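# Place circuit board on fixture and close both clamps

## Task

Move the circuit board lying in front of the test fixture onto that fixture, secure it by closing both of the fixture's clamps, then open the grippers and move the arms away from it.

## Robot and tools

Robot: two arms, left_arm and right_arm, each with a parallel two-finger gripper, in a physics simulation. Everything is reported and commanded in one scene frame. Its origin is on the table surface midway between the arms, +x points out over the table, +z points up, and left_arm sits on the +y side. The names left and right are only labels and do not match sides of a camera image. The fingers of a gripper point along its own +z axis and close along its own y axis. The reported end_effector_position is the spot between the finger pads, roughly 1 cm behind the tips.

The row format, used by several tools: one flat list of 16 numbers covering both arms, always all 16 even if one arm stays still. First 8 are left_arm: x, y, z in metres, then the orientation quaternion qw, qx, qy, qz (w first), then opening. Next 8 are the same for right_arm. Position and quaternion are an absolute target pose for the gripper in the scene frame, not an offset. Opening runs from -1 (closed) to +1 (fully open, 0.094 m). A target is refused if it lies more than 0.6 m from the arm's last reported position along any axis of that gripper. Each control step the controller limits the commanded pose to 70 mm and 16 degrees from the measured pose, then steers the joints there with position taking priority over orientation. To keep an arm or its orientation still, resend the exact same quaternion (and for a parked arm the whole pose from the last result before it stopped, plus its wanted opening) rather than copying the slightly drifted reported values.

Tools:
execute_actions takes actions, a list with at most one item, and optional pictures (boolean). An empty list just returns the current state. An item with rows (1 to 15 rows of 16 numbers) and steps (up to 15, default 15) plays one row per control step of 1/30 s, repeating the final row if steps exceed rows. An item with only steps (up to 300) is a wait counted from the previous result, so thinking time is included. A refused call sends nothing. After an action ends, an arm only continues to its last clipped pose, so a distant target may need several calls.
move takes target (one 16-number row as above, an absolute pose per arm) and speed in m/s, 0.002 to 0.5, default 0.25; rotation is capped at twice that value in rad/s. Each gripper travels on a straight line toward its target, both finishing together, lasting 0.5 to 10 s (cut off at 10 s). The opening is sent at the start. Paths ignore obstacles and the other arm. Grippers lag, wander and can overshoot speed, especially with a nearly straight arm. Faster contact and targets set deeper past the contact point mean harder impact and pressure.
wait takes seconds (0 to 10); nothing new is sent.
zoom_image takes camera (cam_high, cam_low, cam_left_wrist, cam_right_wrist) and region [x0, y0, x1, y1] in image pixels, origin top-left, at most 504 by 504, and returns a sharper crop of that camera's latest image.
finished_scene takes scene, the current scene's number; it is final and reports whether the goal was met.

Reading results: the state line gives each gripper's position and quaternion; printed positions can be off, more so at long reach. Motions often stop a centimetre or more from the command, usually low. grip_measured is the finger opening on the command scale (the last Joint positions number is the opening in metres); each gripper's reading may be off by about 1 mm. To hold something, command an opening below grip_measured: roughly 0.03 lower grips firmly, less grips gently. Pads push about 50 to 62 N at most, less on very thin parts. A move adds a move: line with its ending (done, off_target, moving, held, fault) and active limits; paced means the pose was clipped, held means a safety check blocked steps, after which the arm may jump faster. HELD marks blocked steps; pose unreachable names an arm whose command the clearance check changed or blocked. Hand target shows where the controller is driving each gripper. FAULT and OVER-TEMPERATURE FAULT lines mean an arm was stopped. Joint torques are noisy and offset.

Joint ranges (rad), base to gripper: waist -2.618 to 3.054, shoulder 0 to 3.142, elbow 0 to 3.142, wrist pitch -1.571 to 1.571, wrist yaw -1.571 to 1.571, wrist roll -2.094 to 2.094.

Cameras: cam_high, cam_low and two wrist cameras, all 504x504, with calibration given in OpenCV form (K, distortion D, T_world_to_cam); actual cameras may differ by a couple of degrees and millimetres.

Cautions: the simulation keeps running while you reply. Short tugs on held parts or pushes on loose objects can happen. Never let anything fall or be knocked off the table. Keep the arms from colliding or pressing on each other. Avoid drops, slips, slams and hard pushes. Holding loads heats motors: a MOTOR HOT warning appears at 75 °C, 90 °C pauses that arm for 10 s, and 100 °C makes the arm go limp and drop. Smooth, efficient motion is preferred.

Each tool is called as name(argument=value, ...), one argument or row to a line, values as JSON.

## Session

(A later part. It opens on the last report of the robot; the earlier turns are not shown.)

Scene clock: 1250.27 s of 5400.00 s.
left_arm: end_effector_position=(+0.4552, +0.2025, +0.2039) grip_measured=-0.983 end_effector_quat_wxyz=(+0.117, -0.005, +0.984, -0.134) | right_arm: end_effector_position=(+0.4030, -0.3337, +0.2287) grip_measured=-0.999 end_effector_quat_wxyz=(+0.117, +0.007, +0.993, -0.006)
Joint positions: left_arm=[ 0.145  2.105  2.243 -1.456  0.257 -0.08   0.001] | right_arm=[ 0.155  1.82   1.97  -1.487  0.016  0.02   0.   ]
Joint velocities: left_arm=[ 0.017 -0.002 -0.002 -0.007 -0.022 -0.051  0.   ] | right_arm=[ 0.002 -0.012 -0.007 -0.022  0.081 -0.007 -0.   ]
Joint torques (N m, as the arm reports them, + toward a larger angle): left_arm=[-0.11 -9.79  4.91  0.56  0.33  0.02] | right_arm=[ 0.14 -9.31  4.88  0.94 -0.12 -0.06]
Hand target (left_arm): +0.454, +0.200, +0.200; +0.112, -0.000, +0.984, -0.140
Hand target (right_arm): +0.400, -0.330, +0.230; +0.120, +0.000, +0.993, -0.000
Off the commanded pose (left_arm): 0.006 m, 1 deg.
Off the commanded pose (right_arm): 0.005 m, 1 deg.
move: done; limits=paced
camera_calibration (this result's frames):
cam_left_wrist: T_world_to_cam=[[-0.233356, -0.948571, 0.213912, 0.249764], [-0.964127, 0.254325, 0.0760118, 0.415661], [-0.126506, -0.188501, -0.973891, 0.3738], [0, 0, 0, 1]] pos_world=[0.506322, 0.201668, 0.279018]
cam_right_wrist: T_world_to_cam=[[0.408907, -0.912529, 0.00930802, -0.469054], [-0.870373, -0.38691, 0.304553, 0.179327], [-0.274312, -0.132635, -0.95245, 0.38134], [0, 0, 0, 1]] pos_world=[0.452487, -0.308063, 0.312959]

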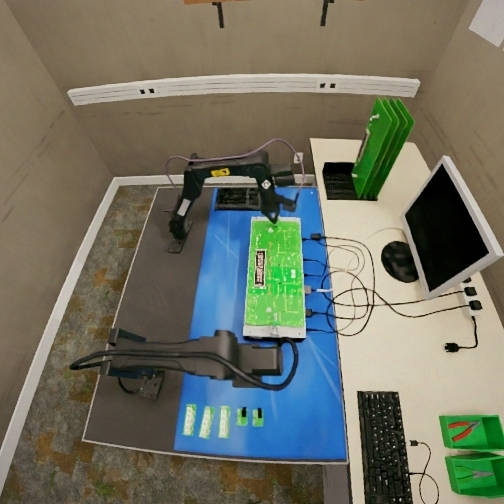

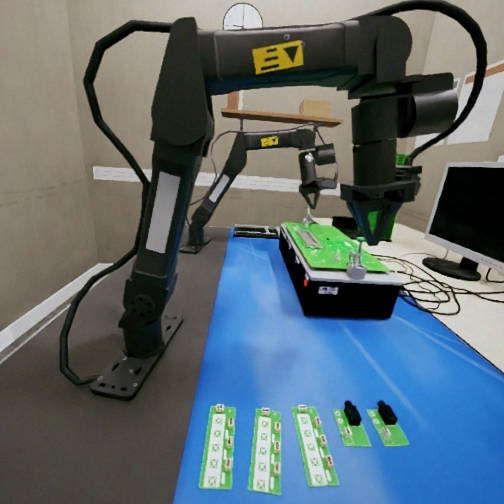

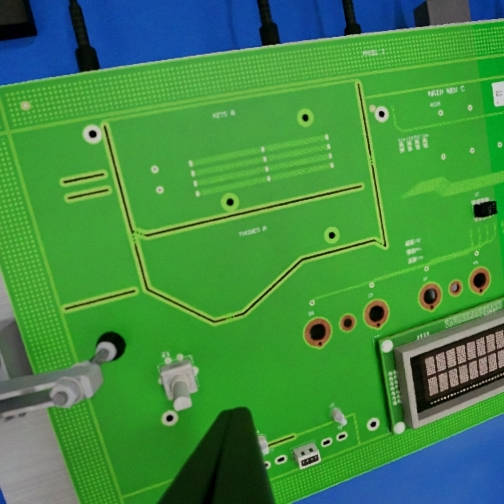

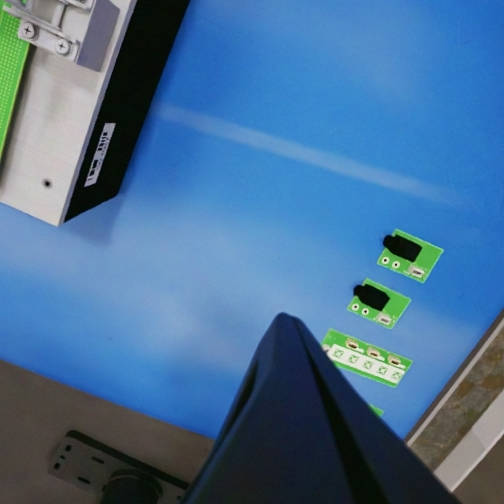

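move(
  target=[0.45,0.29,0.25,0.15,0,0.988,0,-1,0.40,-0.33,0.23,0.12,0,0.993,0,-1],
  speed=0.2,
)

Scene clock: 1253.70 s of 5400.00 s.
left_arm: end_effector_position=(+0.4531, +0.2875, +0.2353) grip_measured=-0.983 end_effector_quat_wxyz=(+0.154, -0.003, +0.988, -0.004) | right_arm: end_effector_position=(+0.4030, -0.3337, +0.2287) grip_measured=-0.999 end_effector_quat_wxyz=(+0.117, +0.007, +0.993, -0.006)
Joint positions: left_arm=[ 0.245  2.092  2.368 -1.539  0.026  0.053  0.001] | right_arm=[ 0.155  1.82   1.97  -1.487  0.016  0.02   0.   ]
Joint velocities: left_arm=[ 0.007 -0.007 -0.007 -0.022 -0.066 -0.066  0.   ] | right_arm=[-0.012 -0.012  0.002 -0.007  0.037 -0.051 -0.001]
Joint torques (N m, as the arm reports them, + toward a larger angle): left_arm=[  0.5  -10.86   7.36   0.58   0.01   0.08] | right_arm=[ 0.14 -9.32  4.88  0.94 -0.12 -0.06]
Hand target (left_arm): +0.448, +0.290, +0.250; +0.167, -0.000, +0.986, +0.002
Hand target (right_arm): +0.400, -0.330, +0.230; +0.120, +0.000, +0.993, -0.000
Off the commanded pose (left_arm): 0.015 m, 1 deg.
Off the commanded pose (right_arm): 0.005 m, 1 deg.
joint sent to its limit (left arm) — the command would take joint 4 (wrist pitch) past its lower limit, so that joint was sent only as far as its limit.
move: off_target (left_arm)
camera_calibration (this result's frames):
cam_left_wrist: T_world_to_cam=[[-0.204503, -0.977475, -0.0521708, 0.381069], [-0.97735, 0.200932, 0.0664282, 0.413131], [-0.0544491, 0.0645739, -0.996426, 0.320078], [0, 0, 0, 1]] pos_world=[0.499131, 0.268805, 0.311371]
cam_right_wrist: T_world_to_cam=[[0.408907, -0.912529, 0.00930802, -0.469054], [-0.870373, -0.38691, 0.304553, 0.179327], [-0.274312, -0.132635, -0.95245, 0.38134], [0, 0, 0, 1]] pos_world=[0.452487, -0.308063, 0.312959]

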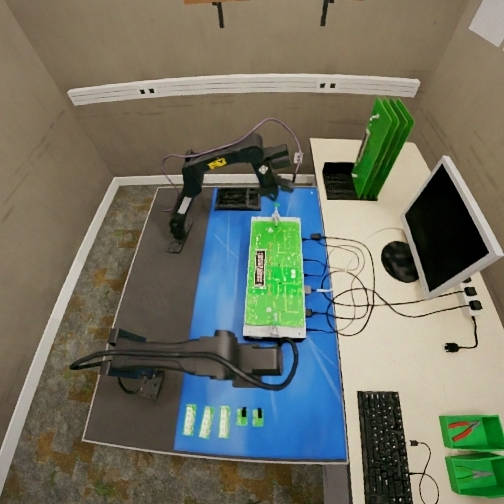

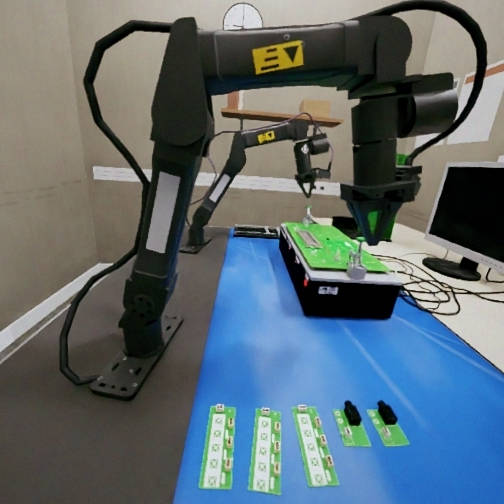

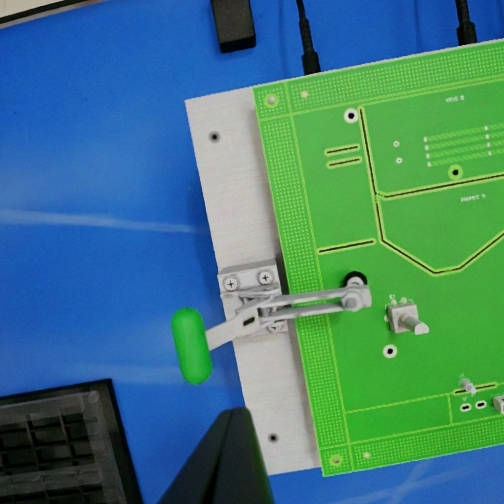

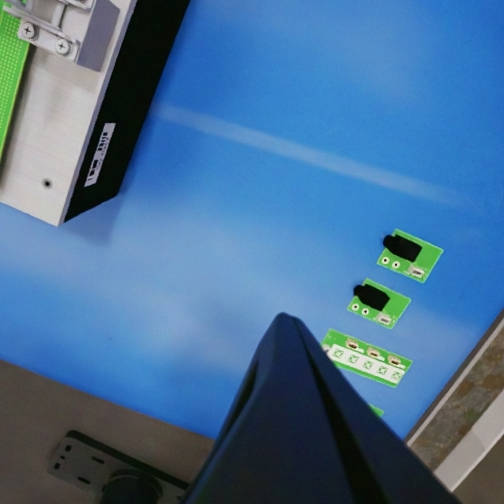

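move(
  target=[0.452,0.375,0.22,0.12,0,0.993,0,-1,0.40,-0.33,0.23,0.12,0,0.993,0,-1],
)

move(
  target=[0.452,0.375,0.165,0.09,0,0.985,-0.14,-1,0.40,-0.33,0.23,0.12,0,0.993,0,-1],
)

move(
  target=[0.448,0.21,0.172,0.09,0,0.985,-0.14,-1,0.40,-0.33,0.23,0.12,0,0.993,0,-1],
  speed=0.3,
)

Scene clock: 1264.80 s of 5400.00 s.
left_arm: end_effector_position=(+0.4480, +0.3796, +0.2179) grip_measured=-0.983 end_effector_quat_wxyz=(+0.139, -0.009, +0.990, +0.010) | right_arm: end_effector_position=(+0.4031, -0.3337, +0.2287) grip_measured=-0.999 end_effector_quat_wxyz=(+0.117, +0.007, +0.993, -0.006)
Joint positions: left_arm=[ 0.459  2.152  2.396 -1.54   0.054  0.251  0.001] | right_arm=[ 0.155  1.82   1.97  -1.486  0.016  0.02   0.   ]
Joint velocities: left_arm=[-0.007  0.002 -0.002 -0.007 -0.037 -0.066  0.001] | right_arm=[-0.022 -0.002 -0.007 -0.007  0.022  0.037  0.001]
Joint torques (N m, as the arm reports them, + toward a larger angle): left_arm=[-0.66 -9.19  7.85  0.47  0.16  0.1 ] | right_arm=[ 0.14 -9.32  4.87  0.94 -0.12 -0.06]
Hand target (left_arm): +0.450, +0.375, +0.220; +0.140, -0.001, +0.990, +0.005
Hand target (right_arm): +0.400, -0.330, +0.230; +0.120, +0.000, +0.993, -0.000
Off the commanded pose (left_arm): 0.006 m, 3 deg.
Off the commanded pose (right_arm): 0.005 m, 1 deg.
joint sent to its limit (left arm) — the command would take joint 4 (wrist pitch) past its lower limit, so that joint was sent only as far as its limit.
After step 90, 7.17 s passed at rest.
move: off_target (left_arm)
camera_calibration (this result's frames):
cam_left_wrist: T_world_to_cam=[[-0.189723, -0.979223, -0.0716026, 0.467377], [-0.978104, 0.182144, 0.100683, 0.390879], [-0.0855487, 0.0891366, -0.992339, 0.300178], [0, 0, 0, 1]] pos_world=[0.496672, 0.359713, 0.291989]
cam_right_wrist: T_world_to_cam=[[0.408903, -0.912529, 0.009461, -0.469125], [-0.870489, -0.386911, 0.30422, 0.179523], [-0.273949, -0.132632, -0.952555, 0.381265], [0, 0, 0, 1]] pos_world=[0.452547, -0.308062, 0.313]

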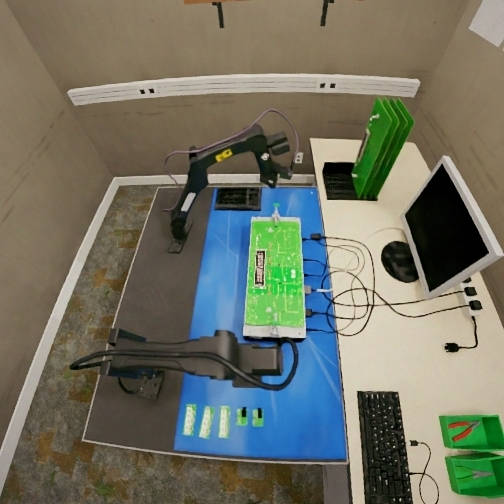

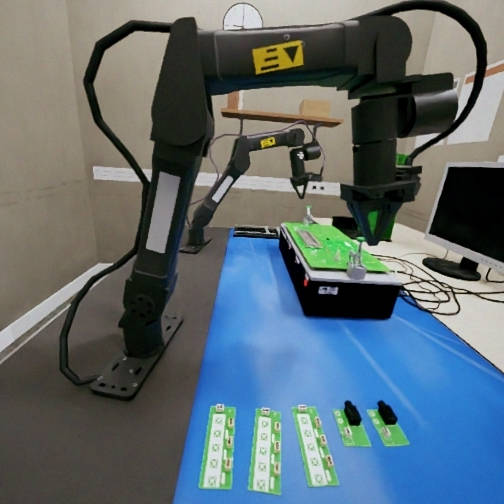

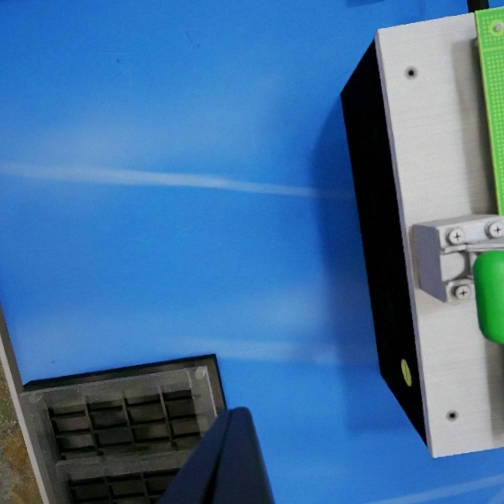

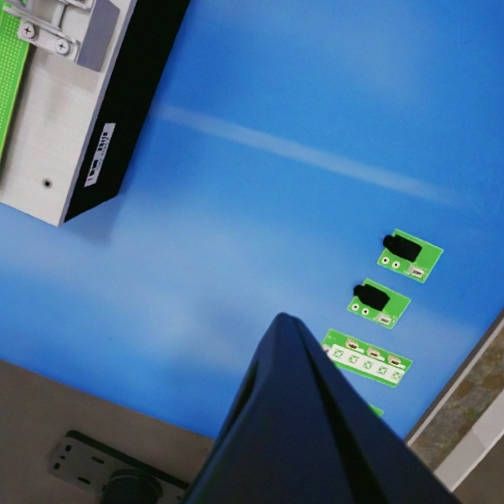

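Scene clock: 1266.00 s of 5400.00 s.
left_arm: end_effector_position=(+0.4556, +0.3773, +0.1730) grip_measured=-0.983 end_effector_quat_wxyz=(+0.122, -0.002, +0.985, -0.123) | right_arm: end_effector_position=(+0.4031, -0.3337, +0.2287) grip_measured=-0.999 end_effector_quat_wxyz=(+0.117, +0.007, +0.993, -0.006)
Joint positions: left_arm=[ 0.55   2.261  2.376 -1.541  0.316  0.34   0.001] | right_arm=[ 0.155  1.82   1.97  -1.486  0.016  0.02   0.   ]
Joint velocities: left_arm=[ 0.012 -0.002 -0.007 -0.081  0.022  0.007 -0.001] | right_arm=[-0.002  0.002 -0.002  0.037 -0.051 -0.022 -0.001]
Joint torques (N m, as the arm reports them, + toward a larger angle): left_arm=[ 0.42 -9.93  5.28  0.26  0.4   0.01] | right_arm=[ 0.15 -9.32  4.86  0.94 -0.12 -0.06]
Hand target (left_arm): +0.451, +0.375, +0.164; +0.106, -0.002, +0.985, -0.137
Hand target (right_arm): +0.400, -0.330, +0.230; +0.120, +0.000, +0.993, -0.000
Off the commanded pose (left_arm): 0.009 m, 4 deg.
Off the commanded pose (right_arm): 0.005 m, 1 deg.
joint sent to its limit (left arm) — the command would take joint 4 (wrist pitch) past its lower limit, so that joint was sent only as far as its limit.
move: off_target (left_arm)
camera_calibration (this result's frames):
cam_left_wrist: T_world_to_cam=[[-0.237465, -0.952739, 0.189473, 0.429968], [-0.964172, 0.254916, 0.0734231, 0.374121], [-0.118253, -0.165249, -0.979137, 0.365083], [0, 0, 0, 1]] pos_world=[0.505992, 0.374607, 0.24853]
cam_right_wrist: T_world_to_cam=[[0.408903, -0.912529, 0.009461, -0.469125], [-0.870489, -0.386911, 0.30422, 0.179523], [-0.273949, -0.132632, -0.952555, 0.381265], [0, 0, 0, 1]] pos_world=[0.452547, -0.308062, 0.313]

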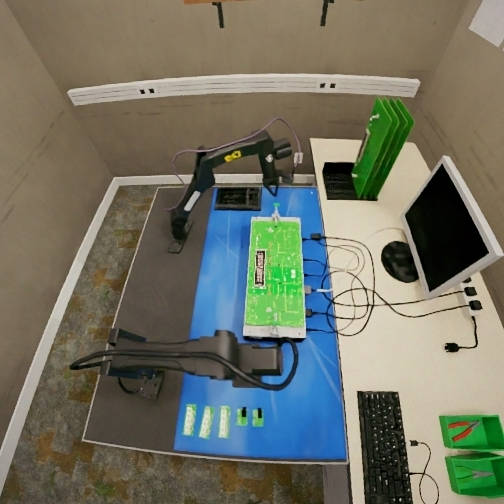

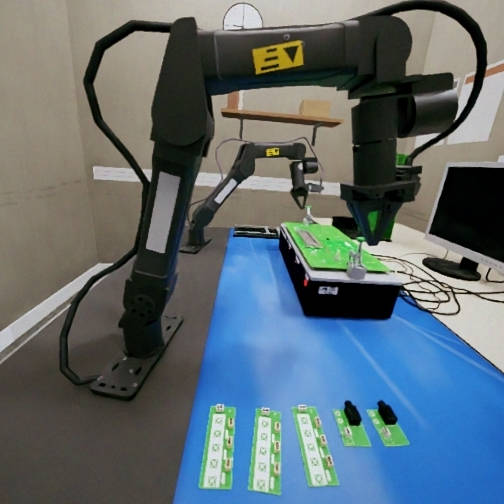

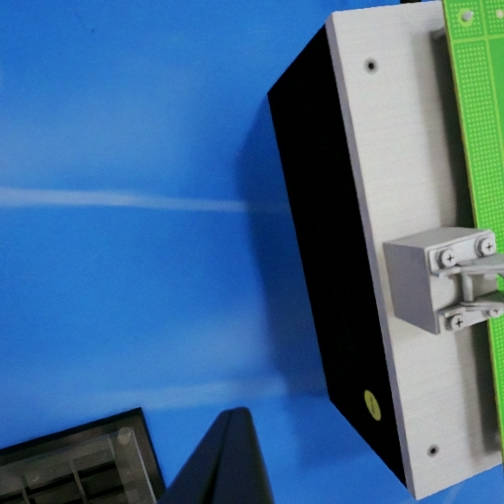

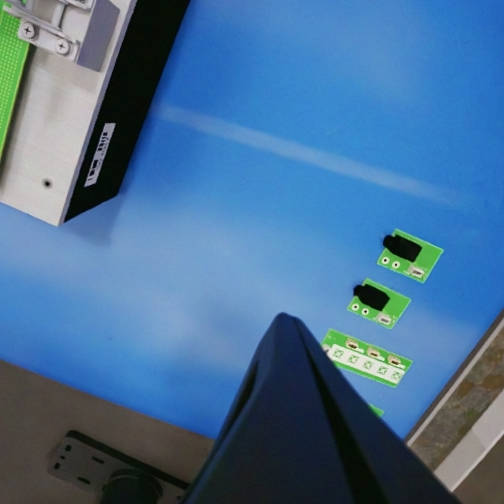

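Scene clock: 1267.20 s of 5400.00 s.
left_arm: end_effector_position=(+0.4504, +0.2896, +0.1657) grip_measured=-0.983 end_effector_quat_wxyz=(+0.086, -0.054, +0.995, -0.024) | right_arm: end_effector_position=(+0.4031, -0.3337, +0.2287) grip_measured=-0.999 end_effector_quat_wxyz=(+0.117, +0.007, +0.993, -0.006)
Joint positions: left_arm=[ 0.26   2.122  2.15  -1.429  0.052 -0.035  0.001] | right_arm=[ 0.155  1.82   1.97  -1.486  0.016  0.02   0.   ]
Joint velocities: left_arm=[-0.022  0.007  0.002 -0.066  0.007 -0.022 -0.   ] | right_arm=[-0.017 -0.002  0.007  0.007  0.081 -0.037  0.   ]
Joint torques (N m, as the arm reports them, + toward a larger angle): left_arm=[ -8.27 -11.6    4.93   0.45   2.42   0.06] | right_arm=[ 0.15 -9.32  4.88  0.94 -0.12 -0.05]
Hand target (left_arm): +0.446, +0.216, +0.176; +0.085, -0.001, +0.987, -0.134
Hand target (right_arm): +0.400, -0.330, +0.230; +0.120, +0.000, +0.993, -0.000
Off the commanded pose (left_arm): 0.080 m, 15 deg.
Off the commanded pose (right_arm): 0.005 m, 1 deg.
move: off_target (left_arm); limits=paced
camera_calibration (this result's frames):
cam_left_wrist: T_world_to_cam=[[-0.112757, -0.993319, 0.0245462, 0.329456], [-0.974557, 0.115376, 0.192166, 0.417446], [-0.193714, -0.00225366, -0.981055, 0.329969], [0, 0, 0, 1]] pos_world=[0.507893, 0.279835, 0.235412]
cam_right_wrist: T_world_to_cam=[[0.408903, -0.912529, 0.009461, -0.469125], [-0.870489, -0.386911, 0.30422, 0.179523], [-0.273949, -0.132632, -0.952555, 0.381265], [0, 0, 0, 1]] pos_world=[0.452547, -0.308062, 0.313]

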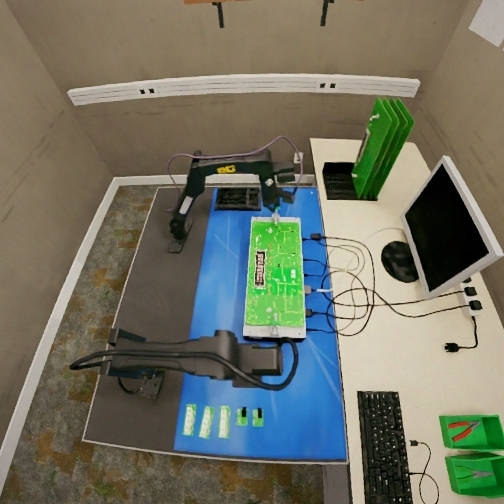

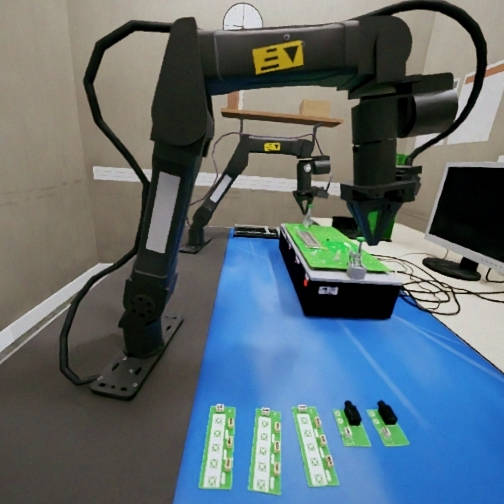

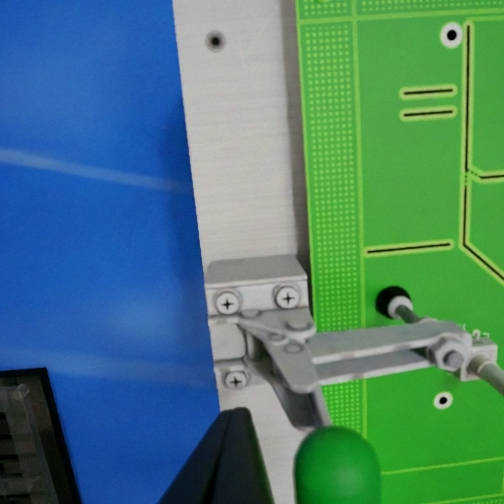

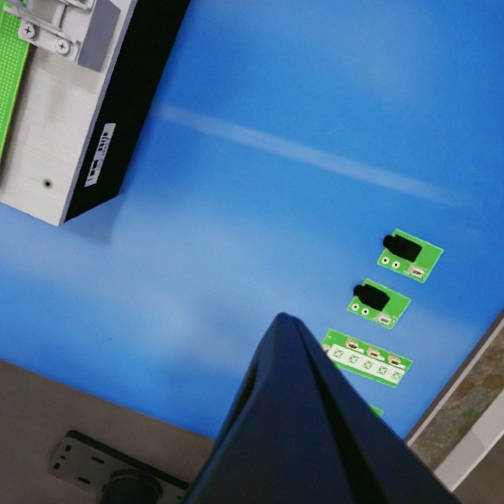

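Further (0.2896). Back off a little and check.

move(
  target=[0.452,0.33,0.172,0.09,0,0.993,-0.07,-1,0.40,-0.33,0.23,0.12,0,0.993,0,-1],
  speed=0.1,
)

zoom_image(
  camera="cam_low",
  region=[270,170,400,300],
)

Scene clock: 1275.67 s of 5400.00 s.
left_arm: end_effector_position=(+0.4504, +0.3314, +0.1734) grip_measured=-0.983 end_effector_quat_wxyz=(+0.096, -0.004, +0.993, -0.063) | right_arm: end_effector_position=(+0.4031, -0.3337, +0.2287) grip_measured=-0.999 end_effector_quat_wxyz=(+0.117, +0.007, +0.993, -0.006)
Joint positions: left_arm=[ 0.397  2.166  2.244 -1.487  0.162  0.193  0.001] | right_arm=[ 0.155  1.82   1.97  -1.486  0.016  0.02   0.   ]
Joint velocities: left_arm=[-0.002 -0.002  0.022 -0.007  0.007  0.037 -0.002] | right_arm=[ 0.002  0.007 -0.002  0.007 -0.066  0.007  0.   ]
Joint torques (N m, as the arm reports them, + toward a larger angle): left_arm=[ 0.05 -8.79  7.54  0.26  0.29  0.09] | right_arm=[ 0.16 -9.32  4.87  0.93 -0.12 -0.06]
Hand target (left_arm): +0.451, +0.330, +0.172; +0.091, -0.000, +0.993, -0.070
Hand target (right_arm): +0.400, -0.330, +0.230; +0.120, +0.000, +0.993, -0.000
Off the commanded pose (left_arm): 0.003 m, 1 deg.
Off the commanded pose (right_arm): 0.005 m, 1 deg.
After step 90, 4.27 s passed at rest.
move: done
camera_calibration (this result's frames):
cam_left_wrist: T_world_to_cam=[[-0.217345, -0.972218, 0.0869121, 0.400127], [-0.961112, 0.2287, 0.154789, 0.374031], [-0.170366, -0.0498896, -0.984117, 0.343404], [0, 0, 0, 1]] pos_world=[0.504956, 0.320601, 0.245278]
cam_right_wrist: T_world_to_cam=[[0.408903, -0.912529, 0.009461, -0.469125], [-0.870489, -0.386911, 0.30422, 0.179523], [-0.273949, -0.132632, -0.952555, 0.381265], [0, 0, 0, 1]] pos_world=[0.452547, -0.308062, 0.313]

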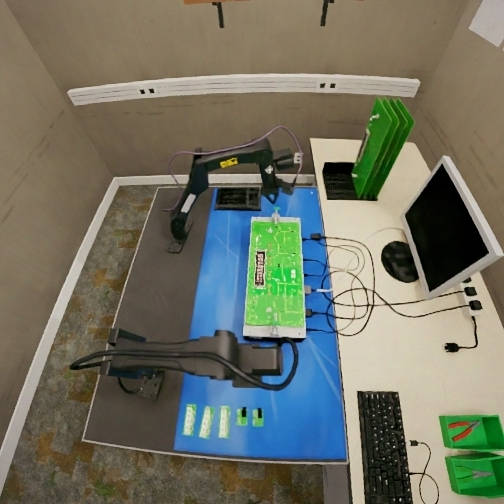

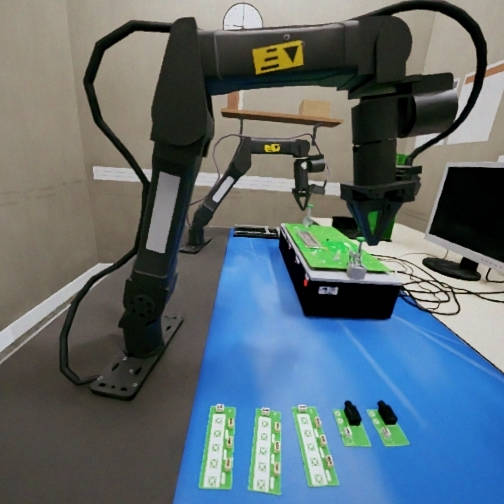

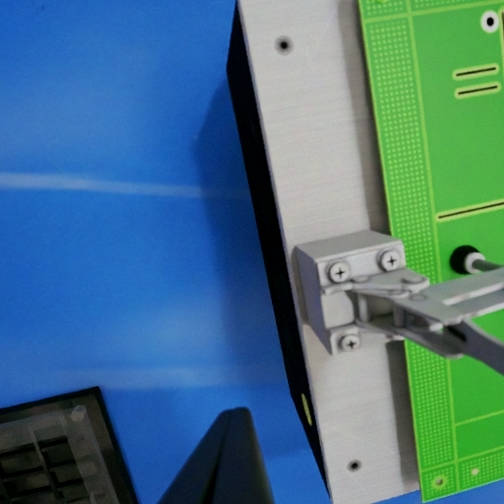

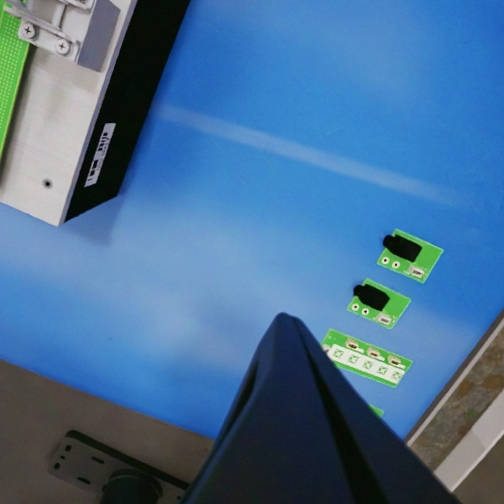

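Region (270, 170, 400, 300) of cam_low's 504x504 image, scaled by 3.877, with more detail than that image has.

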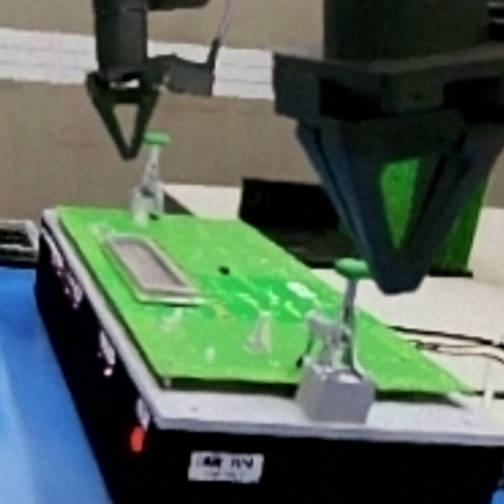

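Looks locked now. View from above while retreating.

move(
  target=[0.45,0.33,0.235,0.15,0,0.988,0,-1,0.30,-0.33,0.22,0.12,0,0.993,0,-1],
)

Scene clock: 1279.43 s of 5400.00 s.
left_arm: end_effector_position=(+0.4539, +0.3314, +0.2292) grip_measured=-0.983 end_effector_quat_wxyz=(+0.152, +0.002, +0.988, -0.001) | right_arm: end_effector_position=(+0.3020, -0.3334, +0.2236) grip_measured=-0.999 end_effector_quat_wxyz=(+0.121, +0.005, +0.993, -0.006)
Joint positions: left_arm=[ 0.353  2.119  2.386 -1.538  0.054  0.166  0.001] | right_arm=[ 0.159  1.413  1.518 -1.435  0.016  0.02   0.   ]
Joint velocities: left_arm=[ 0.002 -0.012  0.017 -0.022 -0.081 -0.037  0.001] | right_arm=[-0.022 -0.007 -0.007  0.007  0.051 -0.081 -0.   ]
Joint torques (N m, as the arm reports them, + toward a larger angle): left_arm=[ -0.53 -10.16   6.77   0.49  -0.03  -0.08] | right_arm=[ 0.49 -5.15  4.85  1.01 -0.1   0.03]
Hand target (left_arm): +0.450, +0.330, +0.235; +0.153, -0.000, +0.988, +0.001
Hand target (right_arm): +0.300, -0.329, +0.221; +0.120, +0.000, +0.993, -0.000
Off the commanded pose (left_arm): 0.007 m, 0 deg.
Off the commanded pose (right_arm): 0.005 m, 1 deg.
joint sent to its limit (left arm) — the command would take joint 4 (wrist pitch) past its lower limit, so that joint was sent only as far as its limit.
move: done
camera_calibration (this result's frames):
cam_left_wrist: T_world_to_cam=[[-0.212953, -0.975347, -0.0578675, 0.428221], [-0.975308, 0.20865, 0.0723885, 0.400696], [-0.0585299, 0.071854, -0.995696, 0.310411], [0, 0, 0, 1]] pos_world=[0.500161, 0.311754, 0.30485]
cam_right_wrist: T_world_to_cam=[[0.412649, -0.910806, 0.0123672, -0.4287], [-0.871039, -0.390588, 0.297878, 0.0935381], [-0.266479, -0.133692, -0.954524, 0.346658], [0, 0, 0, 1]] pos_world=[0.350755, -0.307583, 0.308332]

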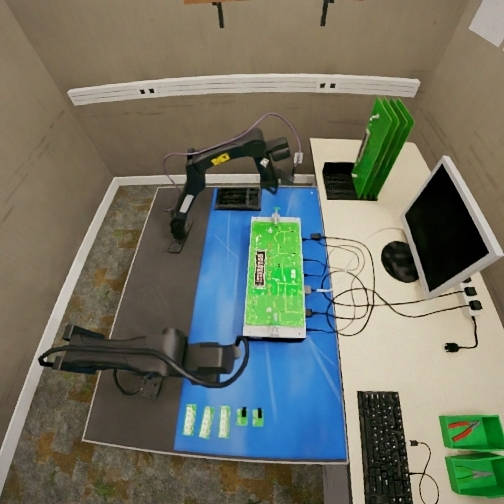

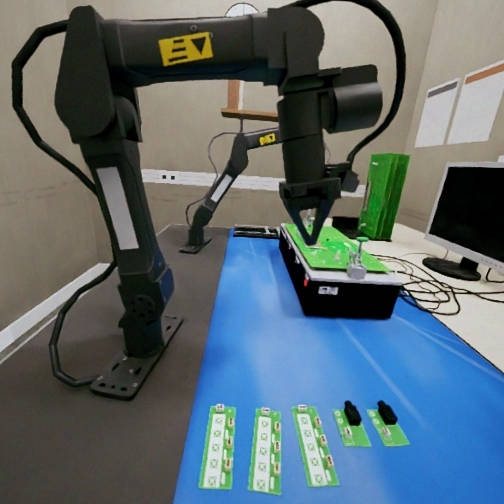

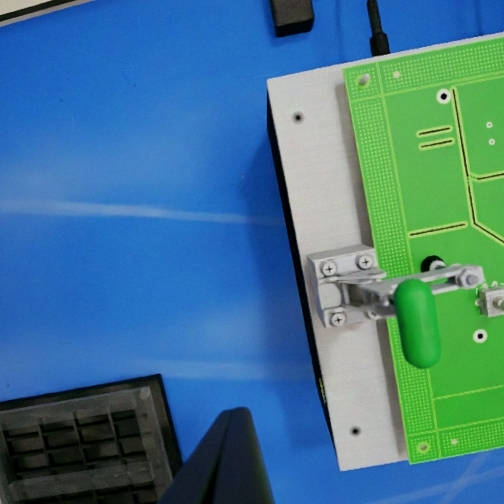

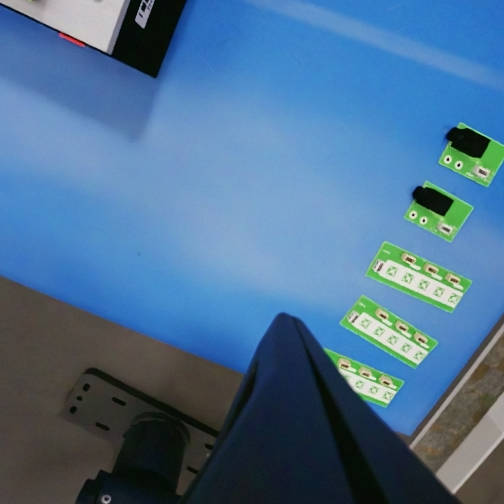

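Locked.

move(
  target=[0.22,0.32,0.21,0.11,0,0.994,0,-1,0.22,-0.32,0.21,0.11,0,0.994,0,-1],
  speed=0.35,
)

finished_scene(
  scene=1,
)

Scene clock: 1285.43 s of 5400.00 s.
left_arm: end_effector_position=(+0.2253, +0.3178, +0.2124) grip_measured=-0.983 end_effector_quat_wxyz=(+0.113, -0.002, +0.994, +0.005) | right_arm: end_effector_position=(+0.2278, -0.3191, +0.2139) grip_measured=-0.999 end_effector_quat_wxyz=(+0.116, -0.001, +0.993, +0.002)
Joint positions: left_arm=[ 0.466  1.236  1.346 -1.461  0.053  0.275  0.001] | right_arm=[ 0.235  1.146  1.299 -1.491  0.016  0.086  0.   ]
Joint velocities: left_arm=[ 0.002  0.002  0.007  0.007 -0.037 -0.037 -0.001] | right_arm=[-0.002 -0.012  0.002  0.007 -0.095  0.007 -0.   ]
Joint torques (N m, as the arm reports them, + toward a larger angle): left_arm=[ 0.68 -3.52  4.33  0.46  0.13  0.1 ] | right_arm=[ 0.51 -3.43  4.76  0.78  0.09  0.12]
Hand target (left_arm): +0.220, +0.316, +0.209; +0.109, +0.000, +0.994, -0.001
Hand target (right_arm): +0.221, -0.319, +0.211; +0.111, -0.000, +0.994, -0.000
Off the commanded pose (left_arm): 0.006 m, 1 deg.
Off the commanded pose (right_arm): 0.009 m, 1 deg.
After step 90, 1.80 s passed at rest.
move: done
camera_calibration (this result's frames):
cam_left_wrist: T_world_to_cam=[[-0.208952, -0.97651, -0.0526044, 0.363717], [-0.968399, 0.199126, 0.150174, 0.166783], [-0.136171, 0.0823211, -0.987259, 0.293676], [0, 0, 0, 1]] pos_world=[0.277502, 0.297787, 0.284021]
cam_right_wrist: T_world_to_cam=[[0.423708, -0.905785, -0.00494502, -0.382122], [-0.863549, -0.405587, 0.299636, 0.0305144], [-0.273411, -0.122688, -0.954041, 0.324501], [0, 0, 0, 1]] pos_world=[0.276981, -0.293932, 0.298554]

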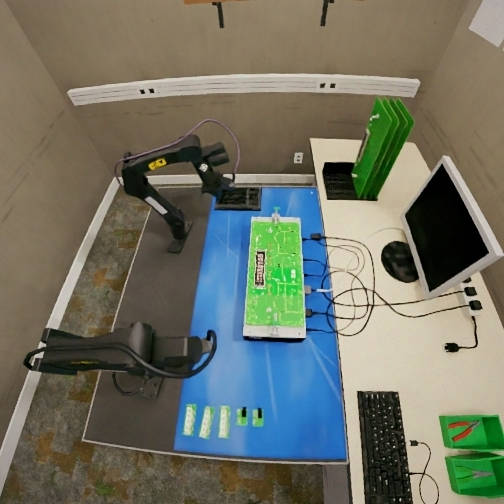

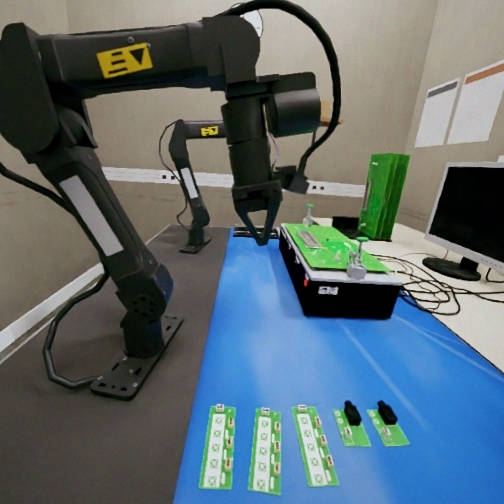

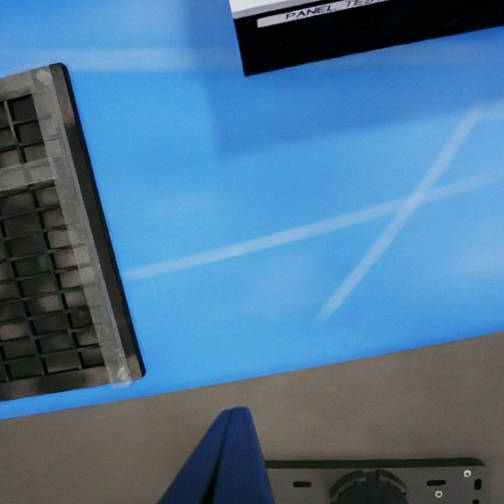

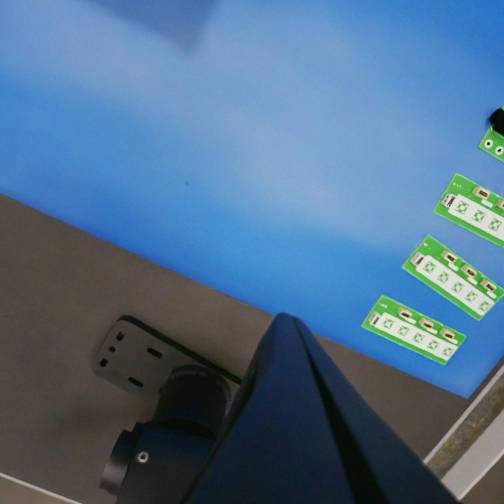

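The scene is finished: the task was done.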